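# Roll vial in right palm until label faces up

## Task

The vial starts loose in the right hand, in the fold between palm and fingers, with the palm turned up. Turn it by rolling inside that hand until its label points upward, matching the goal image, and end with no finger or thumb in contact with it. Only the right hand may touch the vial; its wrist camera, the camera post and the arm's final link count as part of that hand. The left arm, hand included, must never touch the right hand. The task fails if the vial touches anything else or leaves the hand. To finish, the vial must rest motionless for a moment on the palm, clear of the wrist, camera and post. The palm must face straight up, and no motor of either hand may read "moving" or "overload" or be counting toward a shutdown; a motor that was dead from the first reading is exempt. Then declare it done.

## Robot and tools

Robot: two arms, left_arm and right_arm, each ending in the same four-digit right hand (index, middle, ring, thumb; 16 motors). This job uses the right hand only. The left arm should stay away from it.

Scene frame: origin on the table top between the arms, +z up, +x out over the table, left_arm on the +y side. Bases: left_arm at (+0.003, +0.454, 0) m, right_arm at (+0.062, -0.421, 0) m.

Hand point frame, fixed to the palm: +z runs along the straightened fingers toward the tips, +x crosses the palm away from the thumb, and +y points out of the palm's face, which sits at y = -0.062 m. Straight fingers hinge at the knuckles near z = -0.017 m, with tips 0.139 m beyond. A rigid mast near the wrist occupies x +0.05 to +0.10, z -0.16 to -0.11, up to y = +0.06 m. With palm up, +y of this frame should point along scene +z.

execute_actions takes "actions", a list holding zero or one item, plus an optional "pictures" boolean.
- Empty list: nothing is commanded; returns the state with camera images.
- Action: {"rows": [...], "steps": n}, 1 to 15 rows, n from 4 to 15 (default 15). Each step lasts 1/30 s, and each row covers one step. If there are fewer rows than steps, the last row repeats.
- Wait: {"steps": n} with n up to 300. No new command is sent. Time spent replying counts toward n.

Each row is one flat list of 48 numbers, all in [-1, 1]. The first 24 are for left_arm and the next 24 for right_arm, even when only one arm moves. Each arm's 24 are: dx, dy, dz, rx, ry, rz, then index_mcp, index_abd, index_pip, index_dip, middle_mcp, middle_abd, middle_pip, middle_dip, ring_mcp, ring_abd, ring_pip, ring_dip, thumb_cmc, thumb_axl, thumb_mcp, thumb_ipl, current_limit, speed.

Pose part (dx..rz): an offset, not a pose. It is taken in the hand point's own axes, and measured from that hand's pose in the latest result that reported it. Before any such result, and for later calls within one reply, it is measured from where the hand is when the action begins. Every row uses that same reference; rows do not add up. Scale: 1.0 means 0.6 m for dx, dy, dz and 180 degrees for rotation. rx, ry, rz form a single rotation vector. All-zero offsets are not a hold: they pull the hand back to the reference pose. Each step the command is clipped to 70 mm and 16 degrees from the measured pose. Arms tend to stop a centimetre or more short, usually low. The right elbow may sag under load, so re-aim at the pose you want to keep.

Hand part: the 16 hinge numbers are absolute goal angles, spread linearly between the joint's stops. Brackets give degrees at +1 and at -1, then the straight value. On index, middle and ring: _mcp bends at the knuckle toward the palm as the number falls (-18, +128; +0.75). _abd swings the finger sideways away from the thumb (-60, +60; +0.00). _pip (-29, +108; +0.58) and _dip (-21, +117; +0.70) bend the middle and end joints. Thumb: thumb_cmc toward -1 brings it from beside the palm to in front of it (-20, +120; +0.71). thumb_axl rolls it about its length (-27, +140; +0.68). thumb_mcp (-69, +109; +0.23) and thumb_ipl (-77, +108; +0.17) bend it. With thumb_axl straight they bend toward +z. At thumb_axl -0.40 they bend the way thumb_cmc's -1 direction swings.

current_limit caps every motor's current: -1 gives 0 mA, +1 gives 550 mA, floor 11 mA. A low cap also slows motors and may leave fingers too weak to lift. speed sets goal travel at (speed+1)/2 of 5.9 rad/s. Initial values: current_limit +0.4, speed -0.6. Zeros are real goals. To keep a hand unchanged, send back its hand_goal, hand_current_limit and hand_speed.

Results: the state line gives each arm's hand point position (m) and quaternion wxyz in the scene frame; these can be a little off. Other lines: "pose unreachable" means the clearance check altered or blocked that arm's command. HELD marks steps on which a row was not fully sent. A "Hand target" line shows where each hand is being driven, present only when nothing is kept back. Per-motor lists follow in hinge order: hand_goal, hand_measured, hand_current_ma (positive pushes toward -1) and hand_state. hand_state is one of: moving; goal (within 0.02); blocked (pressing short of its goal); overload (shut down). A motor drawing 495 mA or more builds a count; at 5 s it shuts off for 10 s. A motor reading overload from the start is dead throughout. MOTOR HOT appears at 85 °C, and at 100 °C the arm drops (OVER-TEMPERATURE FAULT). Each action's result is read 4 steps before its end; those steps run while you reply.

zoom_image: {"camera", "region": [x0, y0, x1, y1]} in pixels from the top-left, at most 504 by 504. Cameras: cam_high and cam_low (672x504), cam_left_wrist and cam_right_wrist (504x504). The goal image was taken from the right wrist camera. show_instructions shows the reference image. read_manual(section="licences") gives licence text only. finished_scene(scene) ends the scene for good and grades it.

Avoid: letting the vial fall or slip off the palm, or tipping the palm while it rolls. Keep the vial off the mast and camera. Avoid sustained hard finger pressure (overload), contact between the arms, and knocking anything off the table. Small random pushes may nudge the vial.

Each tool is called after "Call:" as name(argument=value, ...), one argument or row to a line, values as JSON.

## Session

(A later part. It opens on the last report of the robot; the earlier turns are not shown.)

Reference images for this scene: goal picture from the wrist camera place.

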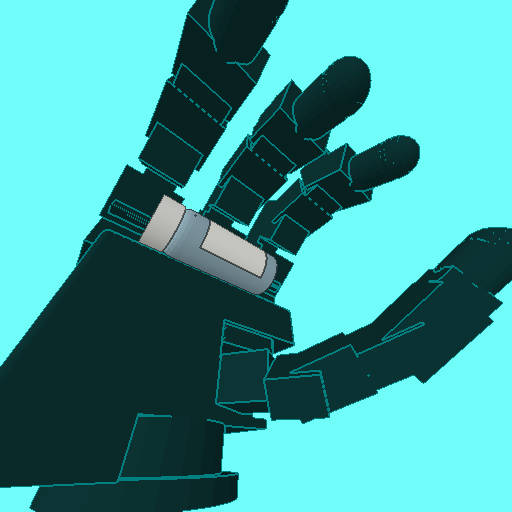

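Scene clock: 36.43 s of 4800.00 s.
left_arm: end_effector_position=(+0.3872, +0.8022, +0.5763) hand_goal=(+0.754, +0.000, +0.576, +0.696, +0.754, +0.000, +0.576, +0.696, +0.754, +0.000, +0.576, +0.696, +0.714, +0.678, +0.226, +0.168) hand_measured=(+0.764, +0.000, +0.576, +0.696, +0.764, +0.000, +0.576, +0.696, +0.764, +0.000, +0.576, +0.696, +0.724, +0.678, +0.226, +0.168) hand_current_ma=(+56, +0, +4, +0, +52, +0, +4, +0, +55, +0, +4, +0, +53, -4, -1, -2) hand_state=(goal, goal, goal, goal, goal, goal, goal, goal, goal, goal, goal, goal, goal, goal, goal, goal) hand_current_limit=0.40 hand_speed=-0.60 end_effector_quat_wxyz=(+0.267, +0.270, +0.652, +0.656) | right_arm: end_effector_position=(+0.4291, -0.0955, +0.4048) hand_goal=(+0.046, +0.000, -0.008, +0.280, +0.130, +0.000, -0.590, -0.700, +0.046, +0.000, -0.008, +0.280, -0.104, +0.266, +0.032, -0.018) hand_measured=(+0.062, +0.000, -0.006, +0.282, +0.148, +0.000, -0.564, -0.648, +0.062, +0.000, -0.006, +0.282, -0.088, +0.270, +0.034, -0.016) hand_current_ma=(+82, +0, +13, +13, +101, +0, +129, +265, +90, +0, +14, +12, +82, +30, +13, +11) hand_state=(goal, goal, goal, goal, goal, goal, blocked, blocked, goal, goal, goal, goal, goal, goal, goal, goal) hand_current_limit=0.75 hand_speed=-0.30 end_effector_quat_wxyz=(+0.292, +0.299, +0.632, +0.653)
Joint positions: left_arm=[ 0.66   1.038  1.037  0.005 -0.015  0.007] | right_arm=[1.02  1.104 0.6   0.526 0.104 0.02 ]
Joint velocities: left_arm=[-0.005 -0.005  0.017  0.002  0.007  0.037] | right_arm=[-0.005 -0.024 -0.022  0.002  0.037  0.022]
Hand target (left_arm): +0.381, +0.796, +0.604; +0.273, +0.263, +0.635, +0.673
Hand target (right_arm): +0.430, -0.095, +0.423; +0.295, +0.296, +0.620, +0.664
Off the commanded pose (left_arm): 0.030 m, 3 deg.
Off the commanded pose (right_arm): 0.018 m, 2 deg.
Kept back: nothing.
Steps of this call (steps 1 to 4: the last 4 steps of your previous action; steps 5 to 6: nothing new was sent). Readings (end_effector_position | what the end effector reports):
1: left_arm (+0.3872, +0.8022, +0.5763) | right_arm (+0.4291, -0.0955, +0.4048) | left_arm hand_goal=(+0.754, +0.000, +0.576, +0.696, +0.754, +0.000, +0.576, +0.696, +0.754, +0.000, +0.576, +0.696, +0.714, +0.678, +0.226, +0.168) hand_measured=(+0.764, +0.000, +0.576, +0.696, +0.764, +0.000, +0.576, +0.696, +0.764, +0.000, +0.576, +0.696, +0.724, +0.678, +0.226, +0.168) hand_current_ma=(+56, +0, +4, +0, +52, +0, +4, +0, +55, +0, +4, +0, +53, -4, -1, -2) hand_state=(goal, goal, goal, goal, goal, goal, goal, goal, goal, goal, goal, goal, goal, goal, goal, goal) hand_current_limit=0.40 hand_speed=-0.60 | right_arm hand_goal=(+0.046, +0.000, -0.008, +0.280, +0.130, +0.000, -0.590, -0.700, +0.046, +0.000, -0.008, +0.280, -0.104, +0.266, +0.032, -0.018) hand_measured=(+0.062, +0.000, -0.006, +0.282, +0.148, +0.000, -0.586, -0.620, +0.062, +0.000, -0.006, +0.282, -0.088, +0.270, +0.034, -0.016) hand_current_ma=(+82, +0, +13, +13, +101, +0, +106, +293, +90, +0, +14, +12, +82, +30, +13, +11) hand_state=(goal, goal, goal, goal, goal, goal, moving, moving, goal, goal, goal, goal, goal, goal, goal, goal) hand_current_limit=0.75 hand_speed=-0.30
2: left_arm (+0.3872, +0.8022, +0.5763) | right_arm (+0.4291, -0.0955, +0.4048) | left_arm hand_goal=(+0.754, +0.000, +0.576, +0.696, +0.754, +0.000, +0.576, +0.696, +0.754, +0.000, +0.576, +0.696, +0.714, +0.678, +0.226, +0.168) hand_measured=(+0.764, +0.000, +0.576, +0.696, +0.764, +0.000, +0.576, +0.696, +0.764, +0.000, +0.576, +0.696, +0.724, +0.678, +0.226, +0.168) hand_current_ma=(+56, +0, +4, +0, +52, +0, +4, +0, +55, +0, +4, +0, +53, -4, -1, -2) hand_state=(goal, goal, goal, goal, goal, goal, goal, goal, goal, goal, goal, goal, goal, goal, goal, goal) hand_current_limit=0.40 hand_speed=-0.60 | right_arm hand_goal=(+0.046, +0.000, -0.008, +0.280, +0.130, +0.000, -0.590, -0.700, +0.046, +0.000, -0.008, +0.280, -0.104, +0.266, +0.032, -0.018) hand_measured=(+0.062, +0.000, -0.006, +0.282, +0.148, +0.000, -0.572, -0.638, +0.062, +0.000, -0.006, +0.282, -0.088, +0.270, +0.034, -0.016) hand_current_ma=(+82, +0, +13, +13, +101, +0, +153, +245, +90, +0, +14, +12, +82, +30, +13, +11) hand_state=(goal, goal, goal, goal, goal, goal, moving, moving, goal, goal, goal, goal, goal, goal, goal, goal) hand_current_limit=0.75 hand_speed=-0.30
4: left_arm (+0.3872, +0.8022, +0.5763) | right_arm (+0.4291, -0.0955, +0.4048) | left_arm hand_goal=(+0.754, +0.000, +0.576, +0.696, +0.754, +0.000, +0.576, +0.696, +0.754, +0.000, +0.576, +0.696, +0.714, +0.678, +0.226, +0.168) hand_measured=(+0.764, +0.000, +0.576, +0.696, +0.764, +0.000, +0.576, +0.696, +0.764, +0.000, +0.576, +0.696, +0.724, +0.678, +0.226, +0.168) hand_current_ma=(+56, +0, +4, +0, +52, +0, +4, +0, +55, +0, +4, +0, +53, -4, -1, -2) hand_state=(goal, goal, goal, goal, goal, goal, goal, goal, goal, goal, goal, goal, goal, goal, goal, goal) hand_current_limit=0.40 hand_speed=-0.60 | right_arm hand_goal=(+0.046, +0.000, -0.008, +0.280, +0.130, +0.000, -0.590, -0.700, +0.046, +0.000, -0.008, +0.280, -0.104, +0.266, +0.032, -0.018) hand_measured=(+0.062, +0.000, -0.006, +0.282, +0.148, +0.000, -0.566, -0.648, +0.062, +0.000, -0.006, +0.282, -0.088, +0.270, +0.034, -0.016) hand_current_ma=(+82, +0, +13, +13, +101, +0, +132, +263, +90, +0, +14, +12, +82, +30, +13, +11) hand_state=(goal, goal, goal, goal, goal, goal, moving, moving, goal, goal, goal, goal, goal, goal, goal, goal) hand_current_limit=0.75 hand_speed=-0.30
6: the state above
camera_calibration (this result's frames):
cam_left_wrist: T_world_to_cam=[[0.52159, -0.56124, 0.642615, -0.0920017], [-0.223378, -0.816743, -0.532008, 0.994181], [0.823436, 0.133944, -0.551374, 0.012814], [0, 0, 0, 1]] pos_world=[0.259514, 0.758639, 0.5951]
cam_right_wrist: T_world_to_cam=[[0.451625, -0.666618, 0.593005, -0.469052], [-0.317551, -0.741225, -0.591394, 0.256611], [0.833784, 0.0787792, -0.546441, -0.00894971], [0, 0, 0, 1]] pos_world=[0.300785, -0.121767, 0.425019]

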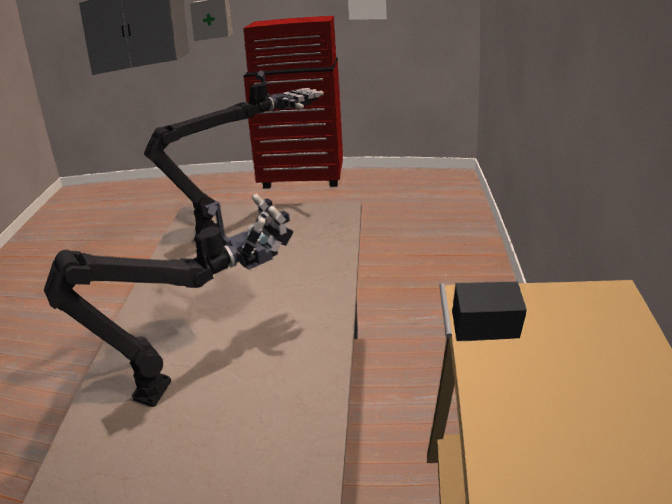

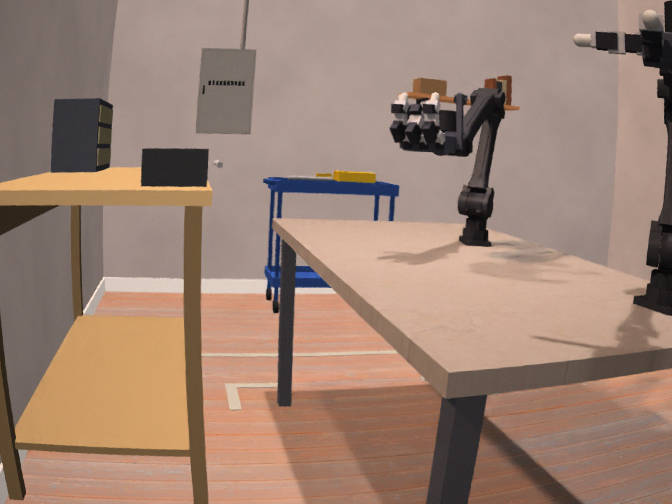

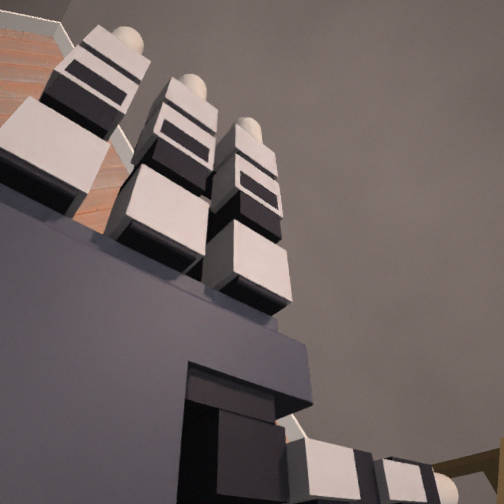

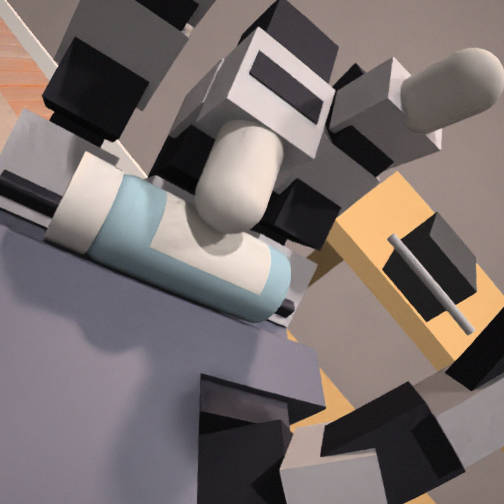

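Call:
execute_actions(
  actions=[
    {"rows":[[0,0.0478,-0.0121,-0.0166,0,0,0.754,0,0.576,0.696,0.754,0,0.576,0.696,0.754,0,0.576,0.696,0.714,0.678,0.226,0.168,0.4,-0.6,0.0015,0.0303,0.0035,-0.0107,0,0.001,0.046,0,-0.008,0.28,0.13,0,-0.574,-0.725,0.046,0,-0.008,0.28,-0.104,0.266,0.032,-0.018,0.75,-0.3],[0,0.0478,-0.0121,-0.0166,0,0,0.754,0,0.576,0.696,0.754,0,0.576,0.696,0.754,0,0.576,0.696,0.714,0.678,0.226,0.168,0.4,-0.6,0.0015,0.0303,0.0035,-0.0107,0,0.001,0.046,0,-0.008,0.28,0.13,0,-0.556,-0.752,0.046,0,-0.008,0.28,-0.104,0.266,0.032,-0.018,0.75,-0.3],[0,0.0478,-0.0121,-0.0166,0,0,0.754,0,0.576,0.696,0.754,0,0.576,0.696,0.754,0,0.576,0.696,0.714,0.678,0.226,0.168,0.4,-0.6,0.0015,0.0303,0.0035,-0.0107,0,0.001,0.046,0,-0.008,0.28,0.13,0,-0.556,-0.752,0.046,0,-0.008,0.28,-0.104,0.266,0.032,-0.018,0.75,-0.3],[0,0.0478,-0.0121,-0.0166,0,0,0.754,0,0.576,0.696,0.754,0,0.576,0.696,0.754,0,0.576,0.696,0.714,0.678,0.226,0.168,0.4,-0.6,0.0015,0.0303,0.0035,-0.0107,0,0.001,0.046,0,-0.008,0.28,0.13,0,-0.556,-0.752,0.046,0,-0.008,0.28,-0.104,0.266,0.032,-0.018,0.75,-0.3],[0,0.0478,-0.0121,-0.0166,0,0,0.754,0,0.576,0.696,0.754,0,0.576,0.696,0.754,0,0.576,0.696,0.714,0.678,0.226,0.168,0.4,-0.6,0.0015,0.0303,0.0035,-0.0107,0,0.001,0.046,0,-0.008,0.28,0.13,0,-0.556,-0.752,0.046,0,-0.008,0.28,-0.104,0.266,0.032,-0.018,0.75,-0.3],[0,0.0478,-0.0121,-0.0166,0,0,0.754,0,0.576,0.696,0.754,0,0.576,0.696,0.754,0,0.576,0.696,0.714,0.678,0.226,0.168,0.4,-0.6,0.0015,0.0303,0.0035,-0.0107,0,0.001,0.046,0,-0.008,0.28,0.13,0,-0.33,-0.70,0.046,0,-0.008,0.28,-0.104,0.266,0.032,-0.018,0.75,-0.4]],"steps":11},
  ],
)

Call:
execute_actions(
  actions=[
    {"steps":8},
  ],
  pictures=true,
)

Call:
zoom_image(
  camera="cam_right_wrist",
  region=[20,130,320,350],
)

Scene clock: 37.23 s of 4800.00 s.
left_arm: end_effector_position=(+0.3872, +0.8022, +0.5763) hand_goal=(+0.754, +0.000, +0.576, +0.696, +0.754, +0.000, +0.576, +0.696, +0.754, +0.000, +0.576, +0.696, +0.714, +0.678, +0.226, +0.168) hand_measured=(+0.764, +0.000, +0.576, +0.696, +0.764, +0.000, +0.576, +0.696, +0.764, +0.000, +0.576, +0.696, +0.724, +0.678, +0.226, +0.168) hand_current_ma=(+56, +0, +4, +0, +52, +0, +4, +0, +55, +0, +4, +0, +53, -4, -1, -2) hand_state=(goal, goal, goal, goal, goal, goal, goal, goal, goal, goal, goal, goal, goal, goal, goal, goal) hand_current_limit=0.40 hand_speed=-0.60 end_effector_quat_wxyz=(+0.267, +0.270, +0.652, +0.656) | right_arm: end_effector_position=(+0.4291, -0.0955, +0.4048) hand_goal=(+0.046, +0.000, -0.008, +0.280, +0.130, +0.000, -0.330, -0.700, +0.046, +0.000, -0.008, +0.280, -0.104, +0.266, +0.032, -0.018) hand_measured=(+0.062, +0.000, -0.006, +0.282, +0.148, +0.000, -0.526, -0.694, +0.062, +0.000, -0.006, +0.282, -0.088, +0.270, +0.034, -0.016) hand_current_ma=(+82, +0, +13, +13, +100, +0, -3, +44, +90, +0, +14, +12, +82, +30, +13, +11) hand_state=(goal, goal, goal, goal, goal, goal, moving, moving, goal, goal, goal, goal, goal, goal, goal, goal) hand_current_limit=0.75 hand_speed=-0.40 end_effector_quat_wxyz=(+0.292, +0.299, +0.632, +0.653)
Joint positions: left_arm=[ 0.66   1.038  1.037  0.005 -0.015  0.007] | right_arm=[1.02  1.104 0.6   0.526 0.104 0.02 ]
Joint velocities: left_arm=[-0.015 -0.005 -0.007 -0.012  0.051  0.066] | right_arm=[ 0.005  0.005  0.007 -0.012  0.037 -0.066]
Steps of this call (steps 1 to 17: nothing new was sent; steps 18 to 24: the first 7 steps of this action). Readings (end_effector_position | what the end effector reports):
18: left_arm (+0.3872, +0.8022, +0.5763) | right_arm (+0.4291, -0.0955, +0.4048) | left_arm hand_goal=(+0.754, +0.000, +0.576, +0.696, +0.754, +0.000, +0.576, +0.696, +0.754, +0.000, +0.576, +0.696, +0.714, +0.678, +0.226, +0.168) hand_measured=(+0.764, +0.000, +0.576, +0.696, +0.764, +0.000, +0.576, +0.696, +0.764, +0.000, +0.576, +0.696, +0.724, +0.678, +0.226, +0.168) hand_current_ma=(+56, +0, +4, +0, +52, +0, +4, +0, +55, +0, +4, +0, +53, -4, -1, -2) hand_state=(goal, goal, goal, goal, goal, goal, goal, goal, goal, goal, goal, goal, goal, goal, goal, goal) hand_current_limit=0.40 hand_speed=-0.60 | right_arm hand_goal=(+0.046, +0.000, -0.008, +0.280, +0.130, +0.000, -0.574, -0.724, +0.046, +0.000, -0.008, +0.280, -0.104, +0.266, +0.032, -0.018) hand_measured=(+0.062, +0.000, -0.006, +0.282, +0.148, +0.000, -0.564, -0.648, +0.062, +0.000, -0.006, +0.282, -0.088, +0.270, +0.034, -0.016) hand_current_ma=(+82, +0, +13, +13, +101, +0, +129, +265, +90, +0, +14, +12, +82, +30, +13, +11) hand_state=(goal, goal, goal, goal, goal, goal, moving, moving, goal, goal, goal, goal, goal, goal, goal, goal) hand_current_limit=0.75 hand_speed=-0.30
19: left_arm (+0.3872, +0.8022, +0.5763) | right_arm (+0.4291, -0.0955, +0.4048) | left_arm hand_goal=(+0.754, +0.000, +0.576, +0.696, +0.754, +0.000, +0.576, +0.696, +0.754, +0.000, +0.576, +0.696, +0.714, +0.678, +0.226, +0.168) hand_measured=(+0.764, +0.000, +0.576, +0.696, +0.764, +0.000, +0.576, +0.696, +0.764, +0.000, +0.576, +0.696, +0.724, +0.678, +0.226, +0.168) hand_current_ma=(+56, +0, +4, +0, +52, +0, +4, +0, +55, +0, +4, +0, +53, -4, -1, -2) hand_state=(goal, goal, goal, goal, goal, goal, goal, goal, goal, goal, goal, goal, goal, goal, goal, goal) hand_current_limit=0.40 hand_speed=-0.60 | right_arm hand_goal=(+0.046, +0.000, -0.008, +0.280, +0.130, +0.000, -0.556, -0.752, +0.046, +0.000, -0.008, +0.280, -0.104, +0.266, +0.032, -0.018) hand_measured=(+0.062, +0.000, -0.006, +0.282, +0.148, +0.000, -0.564, -0.650, +0.062, +0.000, -0.006, +0.282, -0.088, +0.270, +0.034, -0.016) hand_current_ma=(+82, +0, +13, +13, +101, +0, +92, +327, +90, +0, +14, +12, +82, +30, +13, +11) hand_state=(goal, goal, goal, goal, goal, goal, moving, moving, goal, goal, goal, goal, goal, goal, goal, goal) hand_current_limit=0.75 hand_speed=-0.30
21: left_arm (+0.3872, +0.8022, +0.5763) | right_arm (+0.4291, -0.0955, +0.4048) | left_arm hand_goal=(+0.754, +0.000, +0.576, +0.696, +0.754, +0.000, +0.576, +0.696, +0.754, +0.000, +0.576, +0.696, +0.714, +0.678, +0.226, +0.168) hand_measured=(+0.764, +0.000, +0.576, +0.696, +0.764, +0.000, +0.576, +0.696, +0.764, +0.000, +0.576, +0.696, +0.724, +0.678, +0.226, +0.168) hand_current_ma=(+56, +0, +4, +0, +52, +0, +4, +0, +55, +0, +4, +0, +53, -4, -1, -2) hand_state=(goal, goal, goal, goal, goal, goal, goal, goal, goal, goal, goal, goal, goal, goal, goal, goal) hand_current_limit=0.40 hand_speed=-0.60 | right_arm hand_goal=(+0.046, +0.000, -0.008, +0.280, +0.130, +0.000, -0.556, -0.752, +0.046, +0.000, -0.008, +0.280, -0.104, +0.266, +0.032, -0.018) hand_measured=(+0.062, +0.000, -0.006, +0.282, +0.148, +0.000, -0.538, -0.682, +0.062, +0.000, -0.006, +0.282, -0.088, +0.270, +0.034, -0.016) hand_current_ma=(+82, +0, +13, +13, +101, +0, +147, +262, +90, +0, +14, +12, +82, +30, +13, +11) hand_state=(goal, goal, goal, goal, goal, goal, moving, moving, goal, goal, goal, goal, goal, goal, goal, goal) hand_current_limit=0.75 hand_speed=-0.30
24: the state above

Scene clock: 37.50 s of 4800.00 s.
left_arm: end_effector_position=(+0.3872, +0.8022, +0.5763) hand_goal=(+0.754, +0.000, +0.576, +0.696, +0.754, +0.000, +0.576, +0.696, +0.754, +0.000, +0.576, +0.696, +0.714, +0.678, +0.226, +0.168) hand_measured=(+0.764, +0.000, +0.576, +0.696, +0.764, +0.000, +0.576, +0.696, +0.764, +0.000, +0.576, +0.696, +0.724, +0.678, +0.226, +0.168) hand_current_ma=(+56, +0, +4, +0, +52, +0, +4, +0, +55, +0, +4, +0, +53, -4, -1, -2) hand_state=(goal, goal, goal, goal, goal, goal, goal, goal, goal, goal, goal, goal, goal, goal, goal, goal) hand_current_limit=0.40 hand_speed=-0.60 end_effector_quat_wxyz=(+0.267, +0.270, +0.652, +0.656) | right_arm: end_effector_position=(+0.4291, -0.0955, +0.4048) hand_goal=(+0.046, +0.000, -0.008, +0.280, +0.130, +0.000, -0.330, -0.700, +0.046, +0.000, -0.008, +0.280, -0.104, +0.266, +0.032, -0.018) hand_measured=(+0.062, +0.000, -0.006, +0.282, +0.144, +0.000, -0.336, -0.698, +0.062, +0.000, -0.006, +0.282, -0.088, +0.270, +0.034, -0.016) hand_current_ma=(+82, +0, +13, +13, +79, +0, -23, +12, +90, +0, +14, +12, +82, +30, +13, +11) hand_state=(goal, goal, goal, goal, goal, goal, moving, goal, goal, goal, goal, goal, goal, goal, goal, goal) hand_current_limit=0.75 hand_speed=-0.40 end_effector_quat_wxyz=(+0.292, +0.299, +0.632, +0.653)
Joint positions: left_arm=[ 0.66   1.038  1.037  0.005 -0.015  0.007] | right_arm=[1.02  1.104 0.6   0.526 0.104 0.02 ]
Joint velocities: left_arm=[-0.005 -0.005 -0.017 -0.007 -0.037 -0.066] | right_arm=[ 0.005 -0.005 -0.007 -0.017  0.022  0.007]
Hand target (left_arm): +0.381, +0.796, +0.604; +0.273, +0.263, +0.635, +0.673
Hand target (right_arm): +0.430, -0.095, +0.423; +0.295, +0.296, +0.620, +0.664
Off the commanded pose (left_arm): 0.030 m, 3 deg.
Off the commanded pose (right_arm): 0.018 m, 2 deg.
Kept back: nothing.
Steps of this call (steps 1 to 4: the last 4 steps of your previous action; steps 5 to 8: nothing new was sent). Readings (end_effector_position | what the end effector reports):
1: left_arm (+0.3872, +0.8022, +0.5763) | right_arm (+0.4291, -0.0955, +0.4048) | left_arm hand_goal=(+0.754, +0.000, +0.576, +0.696, +0.754, +0.000, +0.576, +0.696, +0.754, +0.000, +0.576, +0.696, +0.714, +0.678, +0.226, +0.168) hand_measured=(+0.764, +0.000, +0.576, +0.696, +0.764, +0.000, +0.576, +0.696, +0.764, +0.000, +0.576, +0.696, +0.724, +0.678, +0.226, +0.168) hand_current_ma=(+56, +0, +4, +0, +52, +0, +4, +0, +55, +0, +4, +0, +53, -4, -1, -2) hand_state=(goal, goal, goal, goal, goal, goal, goal, goal, goal, goal, goal, goal, goal, goal, goal, goal) hand_current_limit=0.40 hand_speed=-0.60 | right_arm hand_goal=(+0.046, +0.000, -0.008, +0.280, +0.130, +0.000, -0.330, -0.700, +0.046, +0.000, -0.008, +0.280, -0.104, +0.266, +0.032, -0.018) hand_measured=(+0.062, +0.000, -0.006, +0.282, +0.148, +0.000, -0.508, -0.692, +0.062, +0.000, -0.006, +0.282, -0.088, +0.270, +0.034, -0.016) hand_current_ma=(+82, +0, +13, +13, +76, +0, -106, +24, +90, +0, +14, +12, +82, +30, +13, +11) hand_state=(goal, goal, goal, goal, moving, goal, moving, moving, goal, goal, goal, goal, goal, goal, goal, goal) hand_current_limit=0.75 hand_speed=-0.40
2: left_arm (+0.3872, +0.8022, +0.5763) | right_arm (+0.4291, -0.0955, +0.4048) | left_arm hand_goal=(+0.754, +0.000, +0.576, +0.696, +0.754, +0.000, +0.576, +0.696, +0.754, +0.000, +0.576, +0.696, +0.714, +0.678, +0.226, +0.168) hand_measured=(+0.764, +0.000, +0.576, +0.696, +0.764, +0.000, +0.576, +0.696, +0.764, +0.000, +0.576, +0.696, +0.724, +0.678, +0.226, +0.168) hand_current_ma=(+56, +0, +4, +0, +52, +0, +4, +0, +55, +0, +4, +0, +53, -4, -1, -2) hand_state=(goal, goal, goal, goal, goal, goal, goal, goal, goal, goal, goal, goal, goal, goal, goal, goal) hand_current_limit=0.40 hand_speed=-0.60 | right_arm hand_goal=(+0.046, +0.000, -0.008, +0.280, +0.130, +0.000, -0.330, -0.700, +0.046, +0.000, -0.008, +0.280, -0.104, +0.266, +0.032, -0.018) hand_measured=(+0.062, +0.000, -0.006, +0.282, +0.146, +0.000, -0.474, -0.694, +0.062, +0.000, -0.006, +0.282, -0.088, +0.270, +0.034, -0.016) hand_current_ma=(+82, +0, +13, +13, +75, +0, -98, +22, +90, +0, +14, +12, +82, +30, +13, +11) hand_state=(goal, goal, goal, goal, moving, goal, moving, goal, goal, goal, goal, goal, goal, goal, goal, goal) hand_current_limit=0.75 hand_speed=-0.40
4: left_arm (+0.3872, +0.8022, +0.5763) | right_arm (+0.4291, -0.0955, +0.4048) | left_arm hand_goal=(+0.754, +0.000, +0.576, +0.696, +0.754, +0.000, +0.576, +0.696, +0.754, +0.000, +0.576, +0.696, +0.714, +0.678, +0.226, +0.168) hand_measured=(+0.764, +0.000, +0.576, +0.696, +0.764, +0.000, +0.576, +0.696, +0.764, +0.000, +0.576, +0.696, +0.724, +0.678, +0.226, +0.168) hand_current_ma=(+56, +0, +4, +0, +52, +0, +4, +0, +55, +0, +4, +0, +53, -4, -1, -2) hand_state=(goal, goal, goal, goal, goal, goal, goal, goal, goal, goal, goal, goal, goal, goal, goal, goal) hand_current_limit=0.40 hand_speed=-0.60 | right_arm hand_goal=(+0.046, +0.000, -0.008, +0.280, +0.130, +0.000, -0.330, -0.700, +0.046, +0.000, -0.008, +0.280, -0.104, +0.266, +0.032, -0.018) hand_measured=(+0.062, +0.000, -0.006, +0.282, +0.144, +0.000, -0.388, -0.696, +0.062, +0.000, -0.006, +0.282, -0.088, +0.270, +0.034, -0.016) hand_current_ma=(+82, +0, +13, +13, +79, +0, -52, +14, +90, +0, +14, +12, +82, +30, +13, +11) hand_state=(goal, goal, goal, goal, goal, goal, moving, moving, goal, goal, goal, goal, goal, goal, goal, goal) hand_current_limit=0.75 hand_speed=-0.40
8: the state above
camera_calibration (this result's frames):
cam_left_wrist: T_world_to_cam=[[0.52159, -0.56124, 0.642615, -0.0920017], [-0.223378, -0.816743, -0.532008, 0.994181], [0.823436, 0.133944, -0.551374, 0.012814], [0, 0, 0, 1]] pos_world=[0.259514, 0.758639, 0.5951]
cam_right_wrist: T_world_to_cam=[[0.451625, -0.666618, 0.593005, -0.469052], [-0.317551, -0.741225, -0.591394, 0.256611], [0.833784, 0.0787792, -0.546441, -0.00894971], [0, 0, 0, 1]] pos_world=[0.300785, -0.121767, 0.425019]

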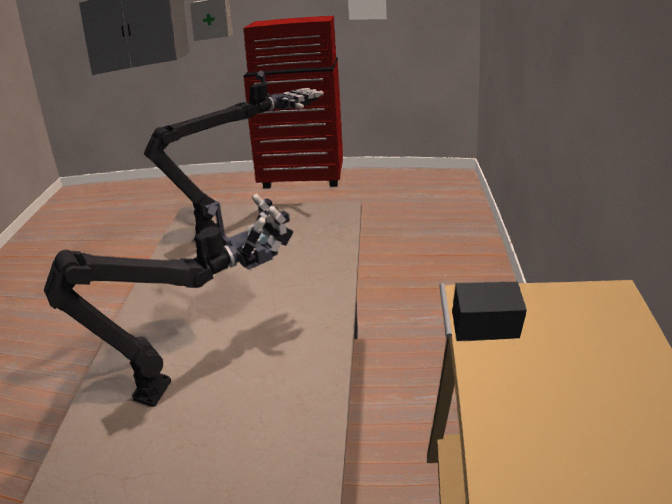

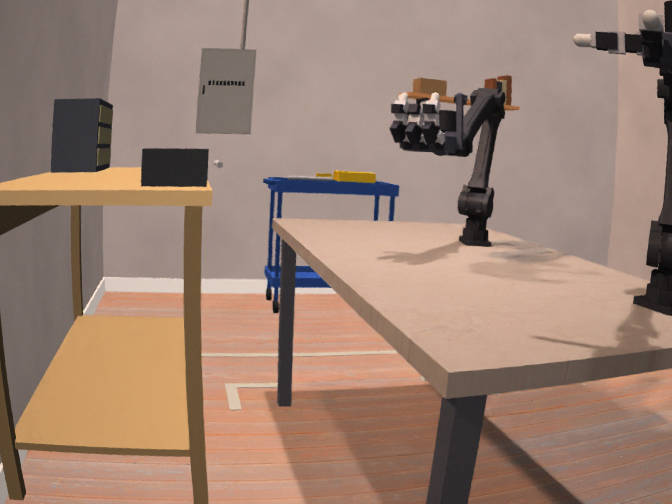

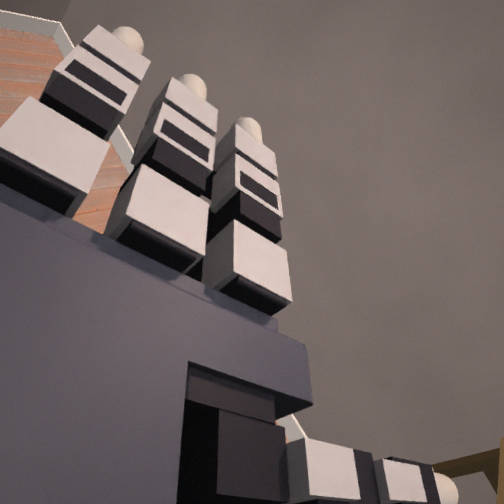

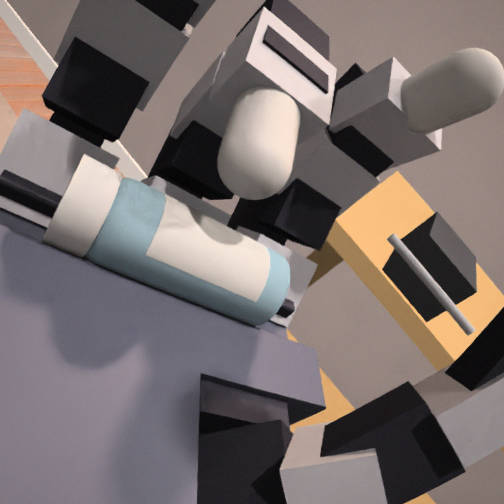

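Region (20, 130, 320, 350) of cam_right_wrist's 504x504 image, scaled by 1.680, with more detail than that image has; it fills the top 370 rows of this view, and the rest is white.

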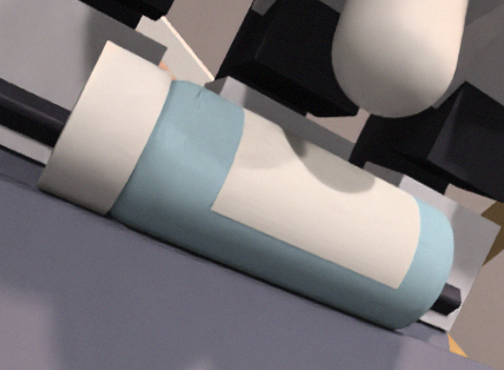

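Call:
execute_actions(
  actions=[
    {"rows":[[0,0.0478,-0.0121,-0.0166,0,0,0.754,0,0.576,0.696,0.754,0,0.576,0.696,0.754,0,0.576,0.696,0.714,0.678,0.226,0.168,0.4,-0.6,0.0015,0.0303,0.0035,-0.0107,0,0.001,0.046,0,-0.008,0.28,0.274,0,-0.705,-0.592,0.046,0,-0.008,0.28,-0.104,0.266,0.032,-0.018,0.75,-0.4]],"steps":11},
  ],
)

Call:
execute_actions(
  actions=[
    {"rows":[[0,0.0478,-0.0121,-0.0166,0,0,0.754,0,0.576,0.696,0.754,0,0.576,0.696,0.754,0,0.576,0.696,0.714,0.678,0.226,0.168,0.4,-0.6,0.0015,0.0303,0.0035,-0.0107,0,0.001,0.046,0,-0.008,0.28,0.274,0,-0.69,-0.635,0.046,0,-0.008,0.28,-0.104,0.266,0.032,-0.018,0.75,-0.3],[0,0.0478,-0.0121,-0.0166,0,0,0.754,0,0.576,0.696,0.754,0,0.576,0.696,0.754,0,0.576,0.696,0.714,0.678,0.226,0.168,0.4,-0.6,0.0015,0.0303,0.0035,-0.0107,0,0.001,0.046,0,-0.008,0.28,0.274,0,-0.672,-0.675,0.046,0,-0.008,0.28,-0.104,0.266,0.032,-0.018,0.75,-0.3],[0,0.0478,-0.0121,-0.0166,0,0,0.754,0,0.576,0.696,0.754,0,0.576,0.696,0.754,0,0.576,0.696,0.714,0.678,0.226,0.168,0.4,-0.6,0.0015,0.0303,0.0035,-0.0107,0,0.001,0.046,0,-0.008,0.28,0.274,0,-0.655,-0.714,0.046,0,-0.008,0.28,-0.104,0.266,0.032,-0.018,0.75,-0.3]],"steps":5},
  ],
)

Call:
execute_actions(
  actions=[
    {"steps":7},
  ],
  pictures=true,
)

Call:
zoom_image(
  camera="cam_right_wrist",
  region=[20,130,320,350],
)

Scene clock: 39.90 s of 4800.00 s.
left_arm: end_effector_position=(+0.3872, +0.8022, +0.5763) hand_goal=(+0.754, +0.000, +0.576, +0.696, +0.754, +0.000, +0.576, +0.696, +0.754, +0.000, +0.576, +0.696, +0.714, +0.678, +0.226, +0.168) hand_measured=(+0.764, +0.000, +0.576, +0.696, +0.764, +0.000, +0.576, +0.696, +0.764, +0.000, +0.576, +0.696, +0.724, +0.678, +0.226, +0.168) hand_current_ma=(+56, +0, +4, +0, +52, +0, +4, +0, +55, +0, +4, +0, +53, -4, -1, -2) hand_state=(goal, goal, goal, goal, goal, goal, goal, goal, goal, goal, goal, goal, goal, goal, goal, goal) hand_current_limit=0.40 hand_speed=-0.60 end_effector_quat_wxyz=(+0.267, +0.270, +0.652, +0.656) | right_arm: end_effector_position=(+0.4291, -0.0955, +0.4048) hand_goal=(+0.046, +0.000, -0.008, +0.280, +0.274, +0.000, -0.704, -0.592, +0.046, +0.000, -0.008, +0.280, -0.104, +0.266, +0.032, -0.018) hand_measured=(+0.062, +0.000, -0.006, +0.282, +0.276, +0.000, -0.548, -0.596, +0.062, +0.000, -0.006, +0.282, -0.088, +0.270, +0.034, -0.016) hand_current_ma=(+82, +0, +13, +13, +33, +0, +69, -19, +90, +0, +14, +12, +82, +30, +13, +11) hand_state=(goal, goal, goal, goal, moving, goal, moving, moving, goal, goal, goal, goal, goal, goal, goal, goal) hand_current_limit=0.75 hand_speed=-0.40 end_effector_quat_wxyz=(+0.292, +0.299, +0.632, +0.653)
Joint positions: left_arm=[ 0.66   1.038  1.037  0.005 -0.015  0.007] | right_arm=[1.02  1.104 0.6   0.526 0.104 0.02 ]
Joint velocities: left_arm=[-0.015 -0.005 -0.017  0.007  0.051 -0.051] | right_arm=[ 0.005 -0.005 -0.017 -0.002  0.007 -0.051]
Steps of this call (steps 1 to 65: nothing new was sent; steps 66 to 72: the first 7 steps of this action). Readings (end_effector_position | what the end effector reports):
66: left_arm (+0.3872, +0.8022, +0.5763) | right_arm (+0.4291, -0.0955, +0.4048) | left_arm hand_goal=(+0.754, +0.000, +0.576, +0.696, +0.754, +0.000, +0.576, +0.696, +0.754, +0.000, +0.576, +0.696, +0.714, +0.678, +0.226, +0.168) hand_measured=(+0.764, +0.000, +0.576, +0.696, +0.764, +0.000, +0.576, +0.696, +0.764, +0.000, +0.576, +0.696, +0.724, +0.678, +0.226, +0.168) hand_current_ma=(+56, +0, +4, +0, +52, +0, +4, +0, +55, +0, +4, +0, +53, -4, -1, -2) hand_state=(goal, goal, goal, goal, goal, goal, goal, goal, goal, goal, goal, goal, goal, goal, goal, goal) hand_current_limit=0.40 hand_speed=-0.60 | right_arm hand_goal=(+0.046, +0.000, -0.008, +0.280, +0.274, +0.000, -0.704, -0.592, +0.046, +0.000, -0.008, +0.280, -0.104, +0.266, +0.032, -0.018) hand_measured=(+0.062, +0.000, -0.006, +0.282, +0.144, +0.000, -0.334, -0.698, +0.062, +0.000, -0.006, +0.282, -0.088, +0.270, +0.034, -0.016) hand_current_ma=(+82, +0, +13, +13, +79, +0, -25, +12, +90, +0, +14, +12, +82, +30, +13, +11) hand_state=(goal, goal, goal, goal, moving, goal, moving, moving, goal, goal, goal, goal, goal, goal, goal, goal) hand_current_limit=0.75 hand_speed=-0.40
67: left_arm (+0.3872, +0.8022, +0.5763) | right_arm (+0.4291, -0.0955, +0.4048) | left_arm hand_goal=(+0.754, +0.000, +0.576, +0.696, +0.754, +0.000, +0.576, +0.696, +0.754, +0.000, +0.576, +0.696, +0.714, +0.678, +0.226, +0.168) hand_measured=(+0.764, +0.000, +0.576, +0.696, +0.764, +0.000, +0.576, +0.696, +0.764, +0.000, +0.576, +0.696, +0.724, +0.678, +0.226, +0.168) hand_current_ma=(+56, +0, +4, +0, +52, +0, +4, +0, +55, +0, +4, +0, +53, -4, -1, -2) hand_state=(goal, goal, goal, goal, goal, goal, goal, goal, goal, goal, goal, goal, goal, goal, goal, goal) hand_current_limit=0.40 hand_speed=-0.60 | right_arm hand_goal=(+0.046, +0.000, -0.008, +0.280, +0.274, +0.000, -0.704, -0.592, +0.046, +0.000, -0.008, +0.280, -0.104, +0.266, +0.032, -0.018) hand_measured=(+0.062, +0.000, -0.006, +0.282, +0.146, +0.000, -0.338, -0.694, +0.062, +0.000, -0.006, +0.282, -0.088, +0.270, +0.034, -0.016) hand_current_ma=(+82, +0, +13, +13, -84, +0, +112, -131, +90, +0, +14, +12, +82, +30, +13, +11) hand_state=(goal, goal, goal, goal, moving, goal, moving, moving, goal, goal, goal, goal, goal, goal, goal, goal) hand_current_limit=0.75 hand_speed=-0.40
69: left_arm (+0.3872, +0.8022, +0.5763) | right_arm (+0.4291, -0.0955, +0.4048) | left_arm hand_goal=(+0.754, +0.000, +0.576, +0.696, +0.754, +0.000, +0.576, +0.696, +0.754, +0.000, +0.576, +0.696, +0.714, +0.678, +0.226, +0.168) hand_measured=(+0.764, +0.000, +0.576, +0.696, +0.764, +0.000, +0.576, +0.696, +0.764, +0.000, +0.576, +0.696, +0.724, +0.678, +0.226, +0.168) hand_current_ma=(+56, +0, +4, +0, +52, +0, +4, +0, +55, +0, +4, +0, +53, -4, -1, -2) hand_state=(goal, goal, goal, goal, goal, goal, goal, goal, goal, goal, goal, goal, goal, goal, goal, goal) hand_current_limit=0.40 hand_speed=-0.60 | right_arm hand_goal=(+0.046, +0.000, -0.008, +0.280, +0.274, +0.000, -0.704, -0.592, +0.046, +0.000, -0.008, +0.280, -0.104, +0.266, +0.032, -0.018) hand_measured=(+0.062, +0.000, -0.006, +0.282, +0.210, +0.000, -0.408, -0.628, +0.062, +0.000, -0.006, +0.282, -0.088, +0.270, +0.034, -0.016) hand_current_ma=(+82, +0, +13, +13, -49, +0, +68, +1, +90, +0, +14, +12, +82, +30, +13, +11) hand_state=(goal, goal, goal, goal, moving, goal, moving, moving, goal, goal, goal, goal, goal, goal, goal, goal) hand_current_limit=0.75 hand_speed=-0.40
72: the state above

Scene clock: 40.07 s of 4800.00 s.
left_arm: end_effector_position=(+0.3872, +0.8022, +0.5763) hand_goal=(+0.754, +0.000, +0.576, +0.696, +0.754, +0.000, +0.576, +0.696, +0.754, +0.000, +0.576, +0.696, +0.714, +0.678, +0.226, +0.168) hand_measured=(+0.764, +0.000, +0.576, +0.696, +0.764, +0.000, +0.576, +0.696, +0.764, +0.000, +0.576, +0.696, +0.724, +0.678, +0.226, +0.168) hand_current_ma=(+56, +0, +4, +0, +52, +0, +4, +0, +55, +0, +4, +0, +53, -4, -1, -2) hand_state=(goal, goal, goal, goal, goal, goal, goal, goal, goal, goal, goal, goal, goal, goal, goal, goal) hand_current_limit=0.40 hand_speed=-0.60 end_effector_quat_wxyz=(+0.267, +0.270, +0.652, +0.656) | right_arm: end_effector_position=(+0.4291, -0.0955, +0.4048) hand_goal=(+0.046, +0.000, -0.008, +0.280, +0.274, +0.000, -0.690, -0.634, +0.046, +0.000, -0.008, +0.280, -0.104, +0.266, +0.032, -0.018) hand_measured=(+0.062, +0.000, -0.006, +0.282, +0.286, +0.000, -0.666, -0.586, +0.062, +0.000, -0.006, +0.282, -0.088, +0.270, +0.034, -0.016) hand_current_ma=(+82, +0, +13, +13, +68, +0, +201, +34, +90, +0, +14, +12, +82, +30, +13, +11) hand_state=(goal, goal, goal, goal, moving, goal, moving, moving, goal, goal, goal, goal, goal, goal, goal, goal) hand_current_limit=0.75 hand_speed=-0.30 end_effector_quat_wxyz=(+0.292, +0.299, +0.632, +0.653)
Joint positions: left_arm=[ 0.66   1.038  1.037  0.005 -0.015  0.007] | right_arm=[1.02  1.104 0.6   0.526 0.104 0.02 ]
Joint velocities: left_arm=[-0.015 -0.005  0.002 -0.002  0.007  0.037] | right_arm=[ 0.005  0.005  0.007  0.007 -0.037 -0.037]
Off your previous action's commanded pose (left_arm): 0.030 m, 3 deg at its last step (step 4 of this call).
Off your previous action's commanded pose (right_arm): 0.018 m, 2 deg at its last step (step 4 of this call).
Steps of this call (steps 1 to 4: the last 4 steps of your previous action; step 5: the first step of this action, its rows measured from where the robot was after step 4). Readings (end_effector_position | what the end effector reports):
4: left_arm (+0.3872, +0.8022, +0.5763) | right_arm (+0.4291, -0.0955, +0.4048) | left_arm hand_goal=(+0.754, +0.000, +0.576, +0.696, +0.754, +0.000, +0.576, +0.696, +0.754, +0.000, +0.576, +0.696, +0.714, +0.678, +0.226, +0.168) hand_measured=(+0.764, +0.000, +0.576, +0.696, +0.764, +0.000, +0.576, +0.696, +0.764, +0.000, +0.576, +0.696, +0.724, +0.678, +0.226, +0.168) hand_current_ma=(+56, +0, +4, +0, +52, +0, +4, +0, +55, +0, +4, +0, +53, -4, -1, -2) hand_state=(goal, goal, goal, goal, goal, goal, goal, goal, goal, goal, goal, goal, goal, goal, goal, goal) hand_current_limit=0.40 hand_speed=-0.60 | right_arm hand_goal=(+0.046, +0.000, -0.008, +0.280, +0.274, +0.000, -0.704, -0.592, +0.046, +0.000, -0.008, +0.280, -0.104, +0.266, +0.032, -0.018) hand_measured=(+0.062, +0.000, -0.006, +0.282, +0.286, +0.000, -0.664, -0.586, +0.062, +0.000, -0.006, +0.282, -0.088, +0.270, +0.034, -0.016) hand_current_ma=(+82, +0, +13, +13, +74, +0, +205, +37, +90, +0, +14, +12, +82, +30, +13, +11) hand_state=(goal, goal, goal, goal, moving, goal, moving, moving, goal, goal, goal, goal, goal, goal, goal, goal) hand_current_limit=0.75 hand_speed=-0.40
5: the state above

Scene clock: 40.30 s of 4800.00 s.
left_arm: end_effector_position=(+0.3872, +0.8022, +0.5763) hand_goal=(+0.754, +0.000, +0.576, +0.696, +0.754, +0.000, +0.576, +0.696, +0.754, +0.000, +0.576, +0.696, +0.714, +0.678, +0.226, +0.168) hand_measured=(+0.764, +0.000, +0.576, +0.696, +0.764, +0.000, +0.576, +0.696, +0.764, +0.000, +0.576, +0.696, +0.724, +0.678, +0.226, +0.168) hand_current_ma=(+56, +0, +4, +0, +52, +0, +4, +0, +55, +0, +4, +0, +53, -4, -1, -2) hand_state=(goal, goal, goal, goal, goal, goal, goal, goal, goal, goal, goal, goal, goal, goal, goal, goal) hand_current_limit=0.40 hand_speed=-0.60 end_effector_quat_wxyz=(+0.267, +0.270, +0.652, +0.656) | right_arm: end_effector_position=(+0.4291, -0.0955, +0.4048) hand_goal=(+0.046, +0.000, -0.008, +0.280, +0.274, +0.000, -0.654, -0.714, +0.046, +0.000, -0.008, +0.280, -0.104, +0.266, +0.032, -0.018) hand_measured=(+0.062, +0.000, -0.006, +0.282, +0.286, +0.000, -0.622, -0.652, +0.062, +0.000, -0.006, +0.282, -0.088, +0.270, +0.034, -0.016) hand_current_ma=(+82, +0, +13, +13, +66, +0, +165, +310, +90, +0, +14, +12, +82, +30, +13, +11) hand_state=(goal, goal, goal, goal, goal, goal, moving, moving, goal, goal, goal, goal, goal, goal, goal, goal) hand_current_limit=0.75 hand_speed=-0.30 end_effector_quat_wxyz=(+0.292, +0.299, +0.632, +0.653)
Joint positions: left_arm=[ 0.66   1.038  1.037  0.005 -0.015  0.007] | right_arm=[1.02  1.104 0.6   0.526 0.104 0.02 ]
Joint velocities: left_arm=[-0.005 -0.005 -0.017 -0.012 -0.022  0.022] | right_arm=[-0.005 -0.015 -0.002 -0.012  0.022 -0.007]
Hand target (left_arm): +0.381, +0.796, +0.604; +0.273, +0.263, +0.635, +0.673
Hand target (right_arm): +0.430, -0.095, +0.423; +0.295, +0.296, +0.620, +0.664
Off the commanded pose (left_arm): 0.030 m, 3 deg.
Off the commanded pose (right_arm): 0.018 m, 2 deg.
Kept back: nothing.
Steps of this call (steps 1 to 4: the last 4 steps of your previous action; steps 5 to 7: nothing new was sent). Readings (end_effector_position | what the end effector reports):
1: left_arm (+0.3872, +0.8022, +0.5763) | right_arm (+0.4291, -0.0955, +0.4048) | left_arm hand_goal=(+0.754, +0.000, +0.576, +0.696, +0.754, +0.000, +0.576, +0.696, +0.754, +0.000, +0.576, +0.696, +0.714, +0.678, +0.226, +0.168) hand_measured=(+0.764, +0.000, +0.576, +0.696, +0.764, +0.000, +0.576, +0.696, +0.764, +0.000, +0.576, +0.696, +0.724, +0.678, +0.226, +0.168) hand_current_ma=(+56, +0, +4, +0, +52, +0, +4, +0, +55, +0, +4, +0, +53, -4, -1, -2) hand_state=(goal, goal, goal, goal, goal, goal, goal, goal, goal, goal, goal, goal, goal, goal, goal, goal) hand_current_limit=0.40 hand_speed=-0.60 | right_arm hand_goal=(+0.046, +0.000, -0.008, +0.280, +0.274, +0.000, -0.672, -0.674, +0.046, +0.000, -0.008, +0.280, -0.104, +0.266, +0.032, -0.018) hand_measured=(+0.062, +0.000, -0.006, +0.282, +0.286, +0.000, -0.666, -0.588, +0.062, +0.000, -0.006, +0.282, -0.088, +0.270, +0.034, -0.016) hand_current_ma=(+82, +0, +13, +13, +66, +0, +123, +199, +90, +0, +14, +12, +82, +30, +13, +11) hand_state=(goal, goal, goal, goal, goal, goal, moving, moving, goal, goal, goal, goal, goal, goal, goal, goal) hand_current_limit=0.75 hand_speed=-0.30
2: left_arm (+0.3872, +0.8022, +0.5763) | right_arm (+0.4291, -0.0955, +0.4048) | left_arm hand_goal=(+0.754, +0.000, +0.576, +0.696, +0.754, +0.000, +0.576, +0.696, +0.754, +0.000, +0.576, +0.696, +0.714, +0.678, +0.226, +0.168) hand_measured=(+0.764, +0.000, +0.576, +0.696, +0.764, +0.000, +0.576, +0.696, +0.764, +0.000, +0.576, +0.696, +0.724, +0.678, +0.226, +0.168) hand_current_ma=(+56, +0, +4, +0, +52, +0, +4, +0, +55, +0, +4, +0, +53, -4, -1, -2) hand_state=(goal, goal, goal, goal, goal, goal, goal, goal, goal, goal, goal, goal, goal, goal, goal, goal) hand_current_limit=0.40 hand_speed=-0.60 | right_arm hand_goal=(+0.046, +0.000, -0.008, +0.280, +0.274, +0.000, -0.654, -0.714, +0.046, +0.000, -0.008, +0.280, -0.104, +0.266, +0.032, -0.018) hand_measured=(+0.062, +0.000, -0.006, +0.282, +0.286, +0.000, -0.662, -0.596, +0.062, +0.000, -0.006, +0.282, -0.088, +0.270, +0.034, -0.016) hand_current_ma=(+82, +0, +13, +13, +66, +0, +107, +339, +90, +0, +14, +12, +82, +30, +13, +11) hand_state=(goal, goal, goal, goal, goal, goal, moving, moving, goal, goal, goal, goal, goal, goal, goal, goal) hand_current_limit=0.75 hand_speed=-0.30
4: left_arm (+0.3872, +0.8022, +0.5763) | right_arm (+0.4291, -0.0955, +0.4048) | left_arm hand_goal=(+0.754, +0.000, +0.576, +0.696, +0.754, +0.000, +0.576, +0.696, +0.754, +0.000, +0.576, +0.696, +0.714, +0.678, +0.226, +0.168) hand_measured=(+0.764, +0.000, +0.576, +0.696, +0.764, +0.000, +0.576, +0.696, +0.764, +0.000, +0.576, +0.696, +0.724, +0.678, +0.226, +0.168) hand_current_ma=(+56, +0, +4, +0, +52, +0, +4, +0, +55, +0, +4, +0, +53, -4, -1, -2) hand_state=(goal, goal, goal, goal, goal, goal, goal, goal, goal, goal, goal, goal, goal, goal, goal, goal) hand_current_limit=0.40 hand_speed=-0.60 | right_arm hand_goal=(+0.046, +0.000, -0.008, +0.280, +0.274, +0.000, -0.654, -0.714, +0.046, +0.000, -0.008, +0.280, -0.104, +0.266, +0.032, -0.018) hand_measured=(+0.062, +0.000, -0.006, +0.282, +0.286, +0.000, -0.634, -0.632, +0.062, +0.000, -0.006, +0.282, -0.088, +0.270, +0.034, -0.016) hand_current_ma=(+82, +0, +13, +13, +66, +0, +159, +299, +90, +0, +14, +12, +82, +30, +13, +11) hand_state=(goal, goal, goal, goal, goal, goal, moving, moving, goal, goal, goal, goal, goal, goal, goal, goal) hand_current_limit=0.75 hand_speed=-0.30
7: the state above
camera_calibration (this result's frames):
cam_left_wrist: T_world_to_cam=[[0.52159, -0.56124, 0.642615, -0.0920017], [-0.223378, -0.816743, -0.532008, 0.994181], [0.823436, 0.133944, -0.551374, 0.012814], [0, 0, 0, 1]] pos_world=[0.259514, 0.758639, 0.5951]
cam_right_wrist: T_world_to_cam=[[0.451625, -0.666618, 0.593005, -0.469052], [-0.317551, -0.741225, -0.591394, 0.256611], [0.833784, 0.0787792, -0.546441, -0.00894971], [0, 0, 0, 1]] pos_world=[0.300785, -0.121767, 0.425019]

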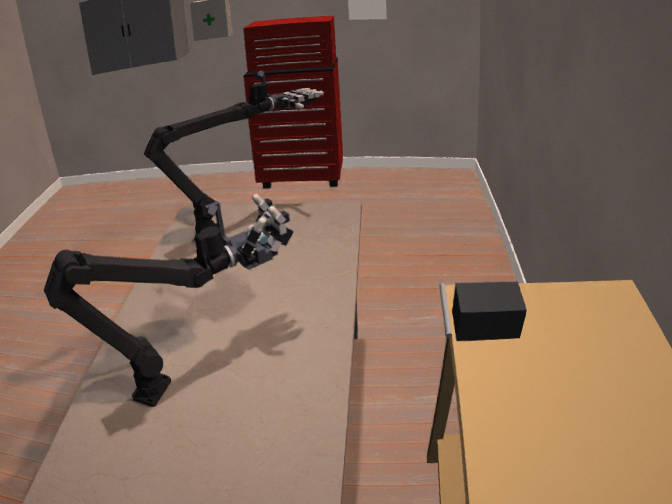

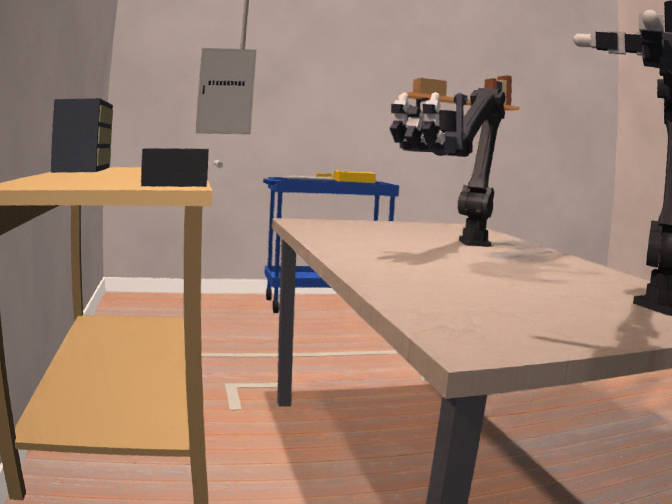

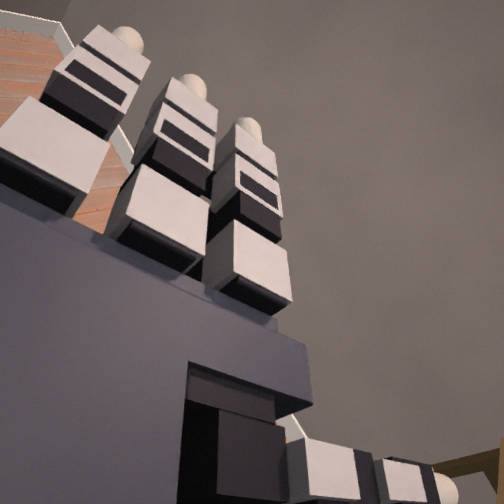

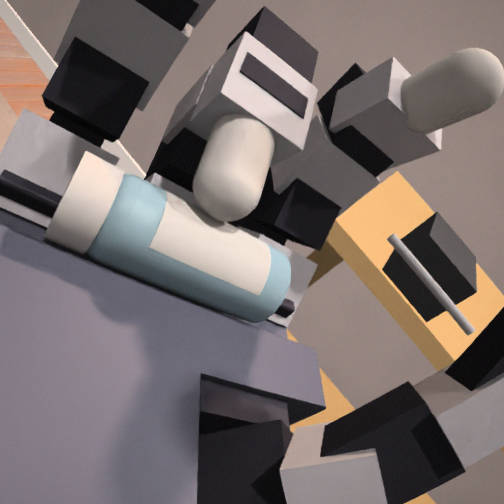

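Region (20, 130, 320, 350) of cam_right_wrist's 504x504 image, scaled by 1.680, with more detail than that image has; it fills the top 370 rows of this view, and the rest is white.

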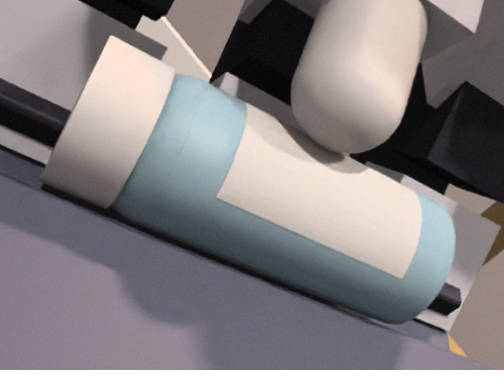

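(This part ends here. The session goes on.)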